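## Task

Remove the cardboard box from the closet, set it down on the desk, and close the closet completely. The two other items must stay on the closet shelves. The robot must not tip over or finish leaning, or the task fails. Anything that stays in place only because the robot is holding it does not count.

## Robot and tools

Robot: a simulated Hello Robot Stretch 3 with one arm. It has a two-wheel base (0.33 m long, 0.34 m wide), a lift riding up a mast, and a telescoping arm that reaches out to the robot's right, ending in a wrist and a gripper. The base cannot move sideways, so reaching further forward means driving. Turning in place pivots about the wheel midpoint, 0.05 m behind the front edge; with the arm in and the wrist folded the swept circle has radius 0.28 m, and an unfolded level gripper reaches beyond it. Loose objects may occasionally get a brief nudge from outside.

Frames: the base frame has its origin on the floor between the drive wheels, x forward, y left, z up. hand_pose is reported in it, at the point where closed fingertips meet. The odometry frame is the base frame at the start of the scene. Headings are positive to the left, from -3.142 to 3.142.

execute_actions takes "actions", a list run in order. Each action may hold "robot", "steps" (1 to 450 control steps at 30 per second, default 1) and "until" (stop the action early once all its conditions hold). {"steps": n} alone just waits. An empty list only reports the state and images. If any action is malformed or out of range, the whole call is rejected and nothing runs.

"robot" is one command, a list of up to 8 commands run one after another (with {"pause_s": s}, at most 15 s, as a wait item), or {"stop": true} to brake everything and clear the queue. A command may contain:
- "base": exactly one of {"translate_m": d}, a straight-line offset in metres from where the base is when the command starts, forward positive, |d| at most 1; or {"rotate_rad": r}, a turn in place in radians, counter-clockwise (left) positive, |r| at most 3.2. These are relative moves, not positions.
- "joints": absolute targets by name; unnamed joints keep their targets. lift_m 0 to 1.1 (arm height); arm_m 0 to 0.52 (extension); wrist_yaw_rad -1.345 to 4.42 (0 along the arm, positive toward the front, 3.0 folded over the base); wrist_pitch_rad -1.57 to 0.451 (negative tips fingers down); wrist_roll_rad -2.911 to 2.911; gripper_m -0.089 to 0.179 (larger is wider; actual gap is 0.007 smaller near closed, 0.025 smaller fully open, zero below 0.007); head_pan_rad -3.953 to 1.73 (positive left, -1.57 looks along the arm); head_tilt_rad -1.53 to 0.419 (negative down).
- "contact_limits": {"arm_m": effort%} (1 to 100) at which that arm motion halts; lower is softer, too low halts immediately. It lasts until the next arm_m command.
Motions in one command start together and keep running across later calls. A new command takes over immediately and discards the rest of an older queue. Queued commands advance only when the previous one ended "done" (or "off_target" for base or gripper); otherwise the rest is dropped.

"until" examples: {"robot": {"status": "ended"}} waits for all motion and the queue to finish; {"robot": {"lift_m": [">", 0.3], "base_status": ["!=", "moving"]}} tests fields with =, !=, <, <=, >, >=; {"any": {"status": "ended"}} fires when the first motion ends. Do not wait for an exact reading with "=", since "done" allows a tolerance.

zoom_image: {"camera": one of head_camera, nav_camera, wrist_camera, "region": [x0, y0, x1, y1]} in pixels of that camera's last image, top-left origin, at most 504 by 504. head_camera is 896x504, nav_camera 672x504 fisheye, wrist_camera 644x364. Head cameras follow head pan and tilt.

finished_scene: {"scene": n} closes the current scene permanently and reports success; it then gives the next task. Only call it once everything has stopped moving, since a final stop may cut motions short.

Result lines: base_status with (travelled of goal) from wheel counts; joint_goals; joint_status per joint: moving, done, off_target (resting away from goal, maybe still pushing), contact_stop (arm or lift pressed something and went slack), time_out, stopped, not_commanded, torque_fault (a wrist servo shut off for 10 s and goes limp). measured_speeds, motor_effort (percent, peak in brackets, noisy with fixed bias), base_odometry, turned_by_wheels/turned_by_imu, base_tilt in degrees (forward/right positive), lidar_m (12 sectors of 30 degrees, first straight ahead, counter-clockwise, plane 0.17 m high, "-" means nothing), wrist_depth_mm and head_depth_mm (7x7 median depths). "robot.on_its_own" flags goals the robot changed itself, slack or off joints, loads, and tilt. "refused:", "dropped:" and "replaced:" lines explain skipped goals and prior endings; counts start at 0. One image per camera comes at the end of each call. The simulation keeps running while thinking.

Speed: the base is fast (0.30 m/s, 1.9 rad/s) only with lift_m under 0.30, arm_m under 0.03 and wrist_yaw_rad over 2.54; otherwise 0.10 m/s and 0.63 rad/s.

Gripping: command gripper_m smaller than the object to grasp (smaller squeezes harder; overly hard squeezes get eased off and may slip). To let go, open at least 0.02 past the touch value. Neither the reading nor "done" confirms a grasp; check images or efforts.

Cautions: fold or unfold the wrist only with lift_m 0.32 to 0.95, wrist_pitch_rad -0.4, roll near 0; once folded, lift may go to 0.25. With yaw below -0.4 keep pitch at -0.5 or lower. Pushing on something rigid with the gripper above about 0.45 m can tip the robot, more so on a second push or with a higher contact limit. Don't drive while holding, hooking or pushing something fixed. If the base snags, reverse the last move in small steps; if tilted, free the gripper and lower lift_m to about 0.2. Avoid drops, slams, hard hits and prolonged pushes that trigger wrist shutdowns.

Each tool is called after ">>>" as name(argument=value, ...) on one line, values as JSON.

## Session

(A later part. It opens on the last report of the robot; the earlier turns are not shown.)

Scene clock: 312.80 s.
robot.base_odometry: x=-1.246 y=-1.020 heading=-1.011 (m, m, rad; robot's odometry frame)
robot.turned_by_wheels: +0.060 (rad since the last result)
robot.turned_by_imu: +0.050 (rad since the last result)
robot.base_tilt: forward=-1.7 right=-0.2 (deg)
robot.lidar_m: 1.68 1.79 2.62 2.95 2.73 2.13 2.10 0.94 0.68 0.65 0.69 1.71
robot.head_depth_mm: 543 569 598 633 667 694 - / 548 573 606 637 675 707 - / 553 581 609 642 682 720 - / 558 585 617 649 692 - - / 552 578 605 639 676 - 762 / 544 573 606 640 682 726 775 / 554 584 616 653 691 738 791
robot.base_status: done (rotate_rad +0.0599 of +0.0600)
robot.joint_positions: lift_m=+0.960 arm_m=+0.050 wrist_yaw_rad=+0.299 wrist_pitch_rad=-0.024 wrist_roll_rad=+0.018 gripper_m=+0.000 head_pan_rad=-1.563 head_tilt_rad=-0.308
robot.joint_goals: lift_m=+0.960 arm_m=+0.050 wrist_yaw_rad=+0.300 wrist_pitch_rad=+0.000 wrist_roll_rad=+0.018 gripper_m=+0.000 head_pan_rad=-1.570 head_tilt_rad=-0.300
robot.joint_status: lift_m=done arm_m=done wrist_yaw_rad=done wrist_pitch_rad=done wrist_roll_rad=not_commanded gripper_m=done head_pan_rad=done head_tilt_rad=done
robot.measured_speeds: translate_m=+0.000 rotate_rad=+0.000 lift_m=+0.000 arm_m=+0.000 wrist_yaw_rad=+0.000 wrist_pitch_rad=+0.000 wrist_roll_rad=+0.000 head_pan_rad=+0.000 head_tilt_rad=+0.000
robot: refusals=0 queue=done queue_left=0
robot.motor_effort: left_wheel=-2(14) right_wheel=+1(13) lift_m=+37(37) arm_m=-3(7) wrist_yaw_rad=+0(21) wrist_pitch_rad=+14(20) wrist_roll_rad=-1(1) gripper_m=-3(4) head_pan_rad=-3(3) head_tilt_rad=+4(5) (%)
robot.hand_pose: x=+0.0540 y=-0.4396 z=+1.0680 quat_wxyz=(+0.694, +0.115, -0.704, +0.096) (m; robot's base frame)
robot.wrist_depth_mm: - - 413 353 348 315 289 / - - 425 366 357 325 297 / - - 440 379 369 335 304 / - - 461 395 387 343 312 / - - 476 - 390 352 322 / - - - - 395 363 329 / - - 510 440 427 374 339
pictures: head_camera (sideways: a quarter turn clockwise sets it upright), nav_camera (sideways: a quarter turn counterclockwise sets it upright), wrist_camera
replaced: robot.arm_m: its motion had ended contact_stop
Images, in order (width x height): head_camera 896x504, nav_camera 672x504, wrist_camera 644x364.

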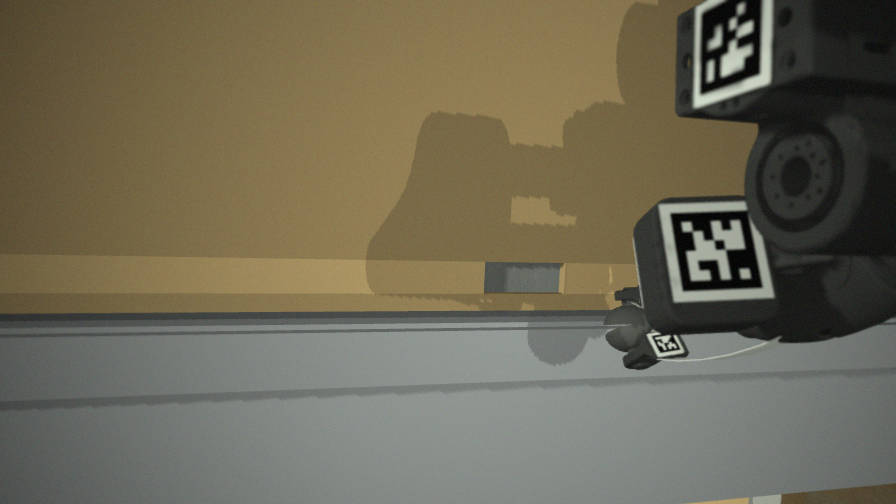

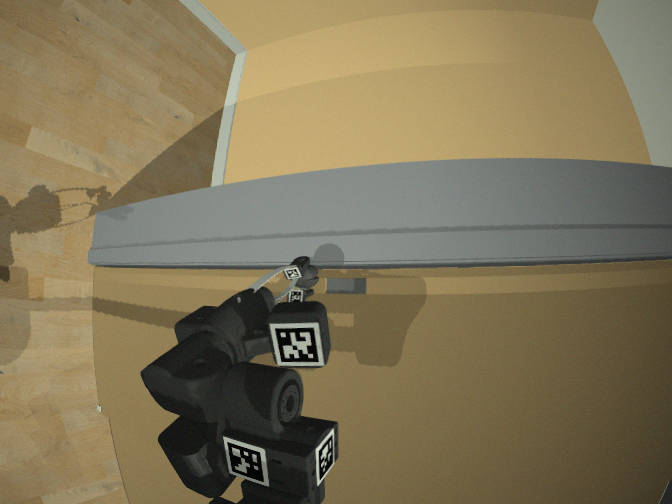

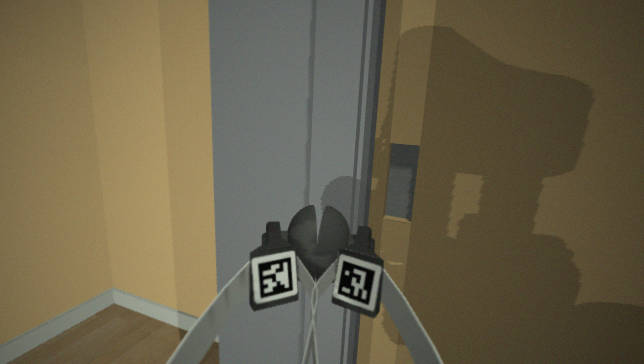

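Matches the original closed look. Check the rear door.

>>> execute_actions(actions=[{"robot":{"joints":{"head_pan_rad":-2.6,"head_tilt_rad":-0.15}},"steps":80,"until":{"robot":{"status":"ended"}}}])

Scene clock: 314.33 s.
robot.base_odometry: x=-1.246 y=-1.020 heading=-1.011 (m, m, rad; robot's odometry frame)
robot.turned_by_wheels: +0.000 (rad since the last result)
robot.turned_by_imu: +0.000 (rad since the last result)
robot.base_tilt: forward=-1.7 right=+0.0 (deg)
robot.lidar_m: 1.68 1.79 2.62 2.95 2.73 2.14 2.09 0.94 0.68 0.65 0.69 1.72
robot.head_depth_mm: 1987 2010 2033 2087 2126 2170 1873 / 2092 2148 2173 2219 2282 2292 1835 / 1149 1175 1219 1289 1332 1392 1440 / 1100 1124 1153 1193 1235 1272 1320 / 957 978 1011 1037 1064 1098 1133 / 855 872 891 911 931 957 985 / 767 782 801 809 776 799 815
robot.base_status: done (rotate_rad +0.0599 of +0.0600)
robot.joint_positions: lift_m=+0.960 arm_m=+0.050 wrist_yaw_rad=+0.299 wrist_pitch_rad=-0.024 wrist_roll_rad=+0.018 gripper_m=+0.000 head_pan_rad=-2.593 head_tilt_rad=-0.162
robot.joint_goals: lift_m=+0.960 arm_m=+0.050 wrist_yaw_rad=+0.300 wrist_pitch_rad=+0.000 wrist_roll_rad=+0.018 gripper_m=+0.000 head_pan_rad=-2.600 head_tilt_rad=-0.150
robot.joint_status: lift_m=done arm_m=done wrist_yaw_rad=done wrist_pitch_rad=done wrist_roll_rad=not_commanded gripper_m=done head_pan_rad=done head_tilt_rad=done
robot.measured_speeds: translate_m=+0.000 rotate_rad=+0.000 lift_m=+0.000 arm_m=+0.000 wrist_yaw_rad=+0.000 wrist_pitch_rad=+0.000 wrist_roll_rad=+0.000 head_pan_rad=+0.000 head_tilt_rad=+0.000
robot: refusals=0 queue=done queue_left=0
robot.motor_effort: left_wheel=-2(3) right_wheel=+1(1) lift_m=+37(36) arm_m=-3(3) wrist_yaw_rad=+0(0) wrist_pitch_rad=+14(14) wrist_roll_rad=-1(1) gripper_m=-3(3) head_pan_rad=-4(48) head_tilt_rad=+7(25) (%)
robot.hand_pose: x=+0.0540 y=-0.4396 z=+1.0680 quat_wxyz=(+0.694, +0.115, -0.704, +0.096) (m; robot's base frame)
robot.wrist_depth_mm: - - 407 351 346 315 289 / - - 424 359 357 325 296 / - - 440 375 366 334 303 / - - 458 393 388 341 313 / - - 480 - 391 353 321 / - - - - 397 362 327 / - - 510 441 426 372 338
pictures: head_camera (sideways: a quarter turn clockwise sets it upright), nav_camera (sideways: a quarter turn counterclockwise sets it upright), wrist_camera
Images, in order (width x height): head_camera 896x504, nav_camera 672x504, wrist_camera 644x364.

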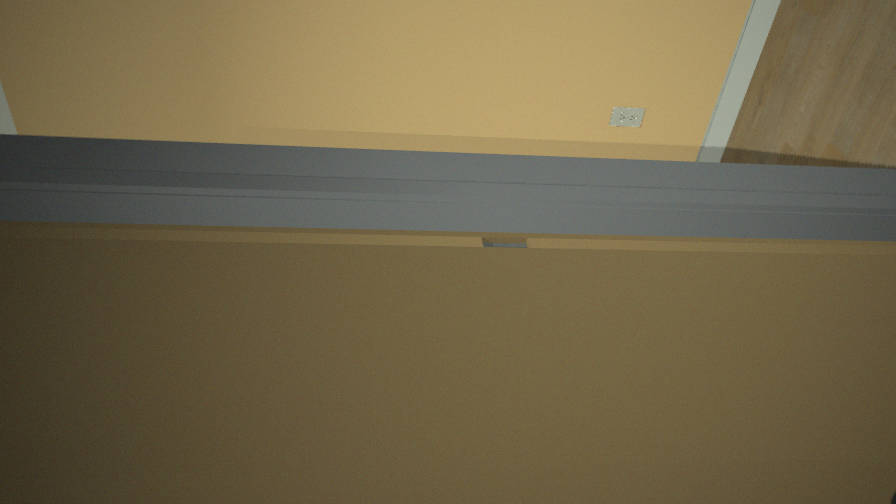

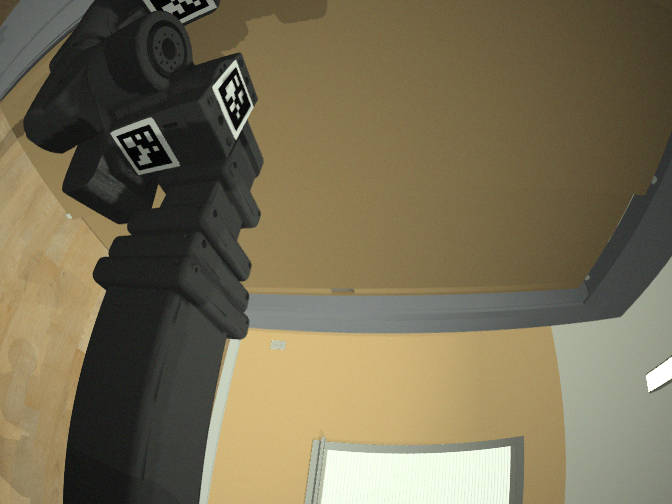

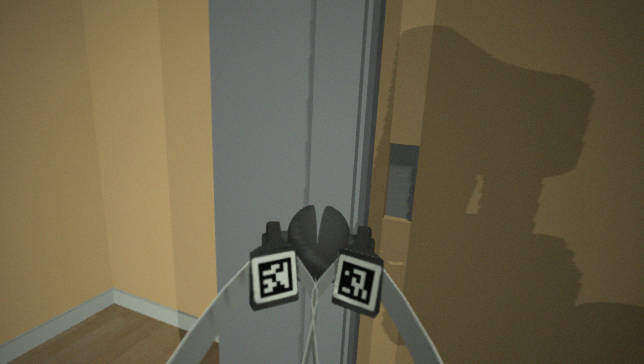

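>>> finished_scene(scene=1)

The scene is finished: the task was done.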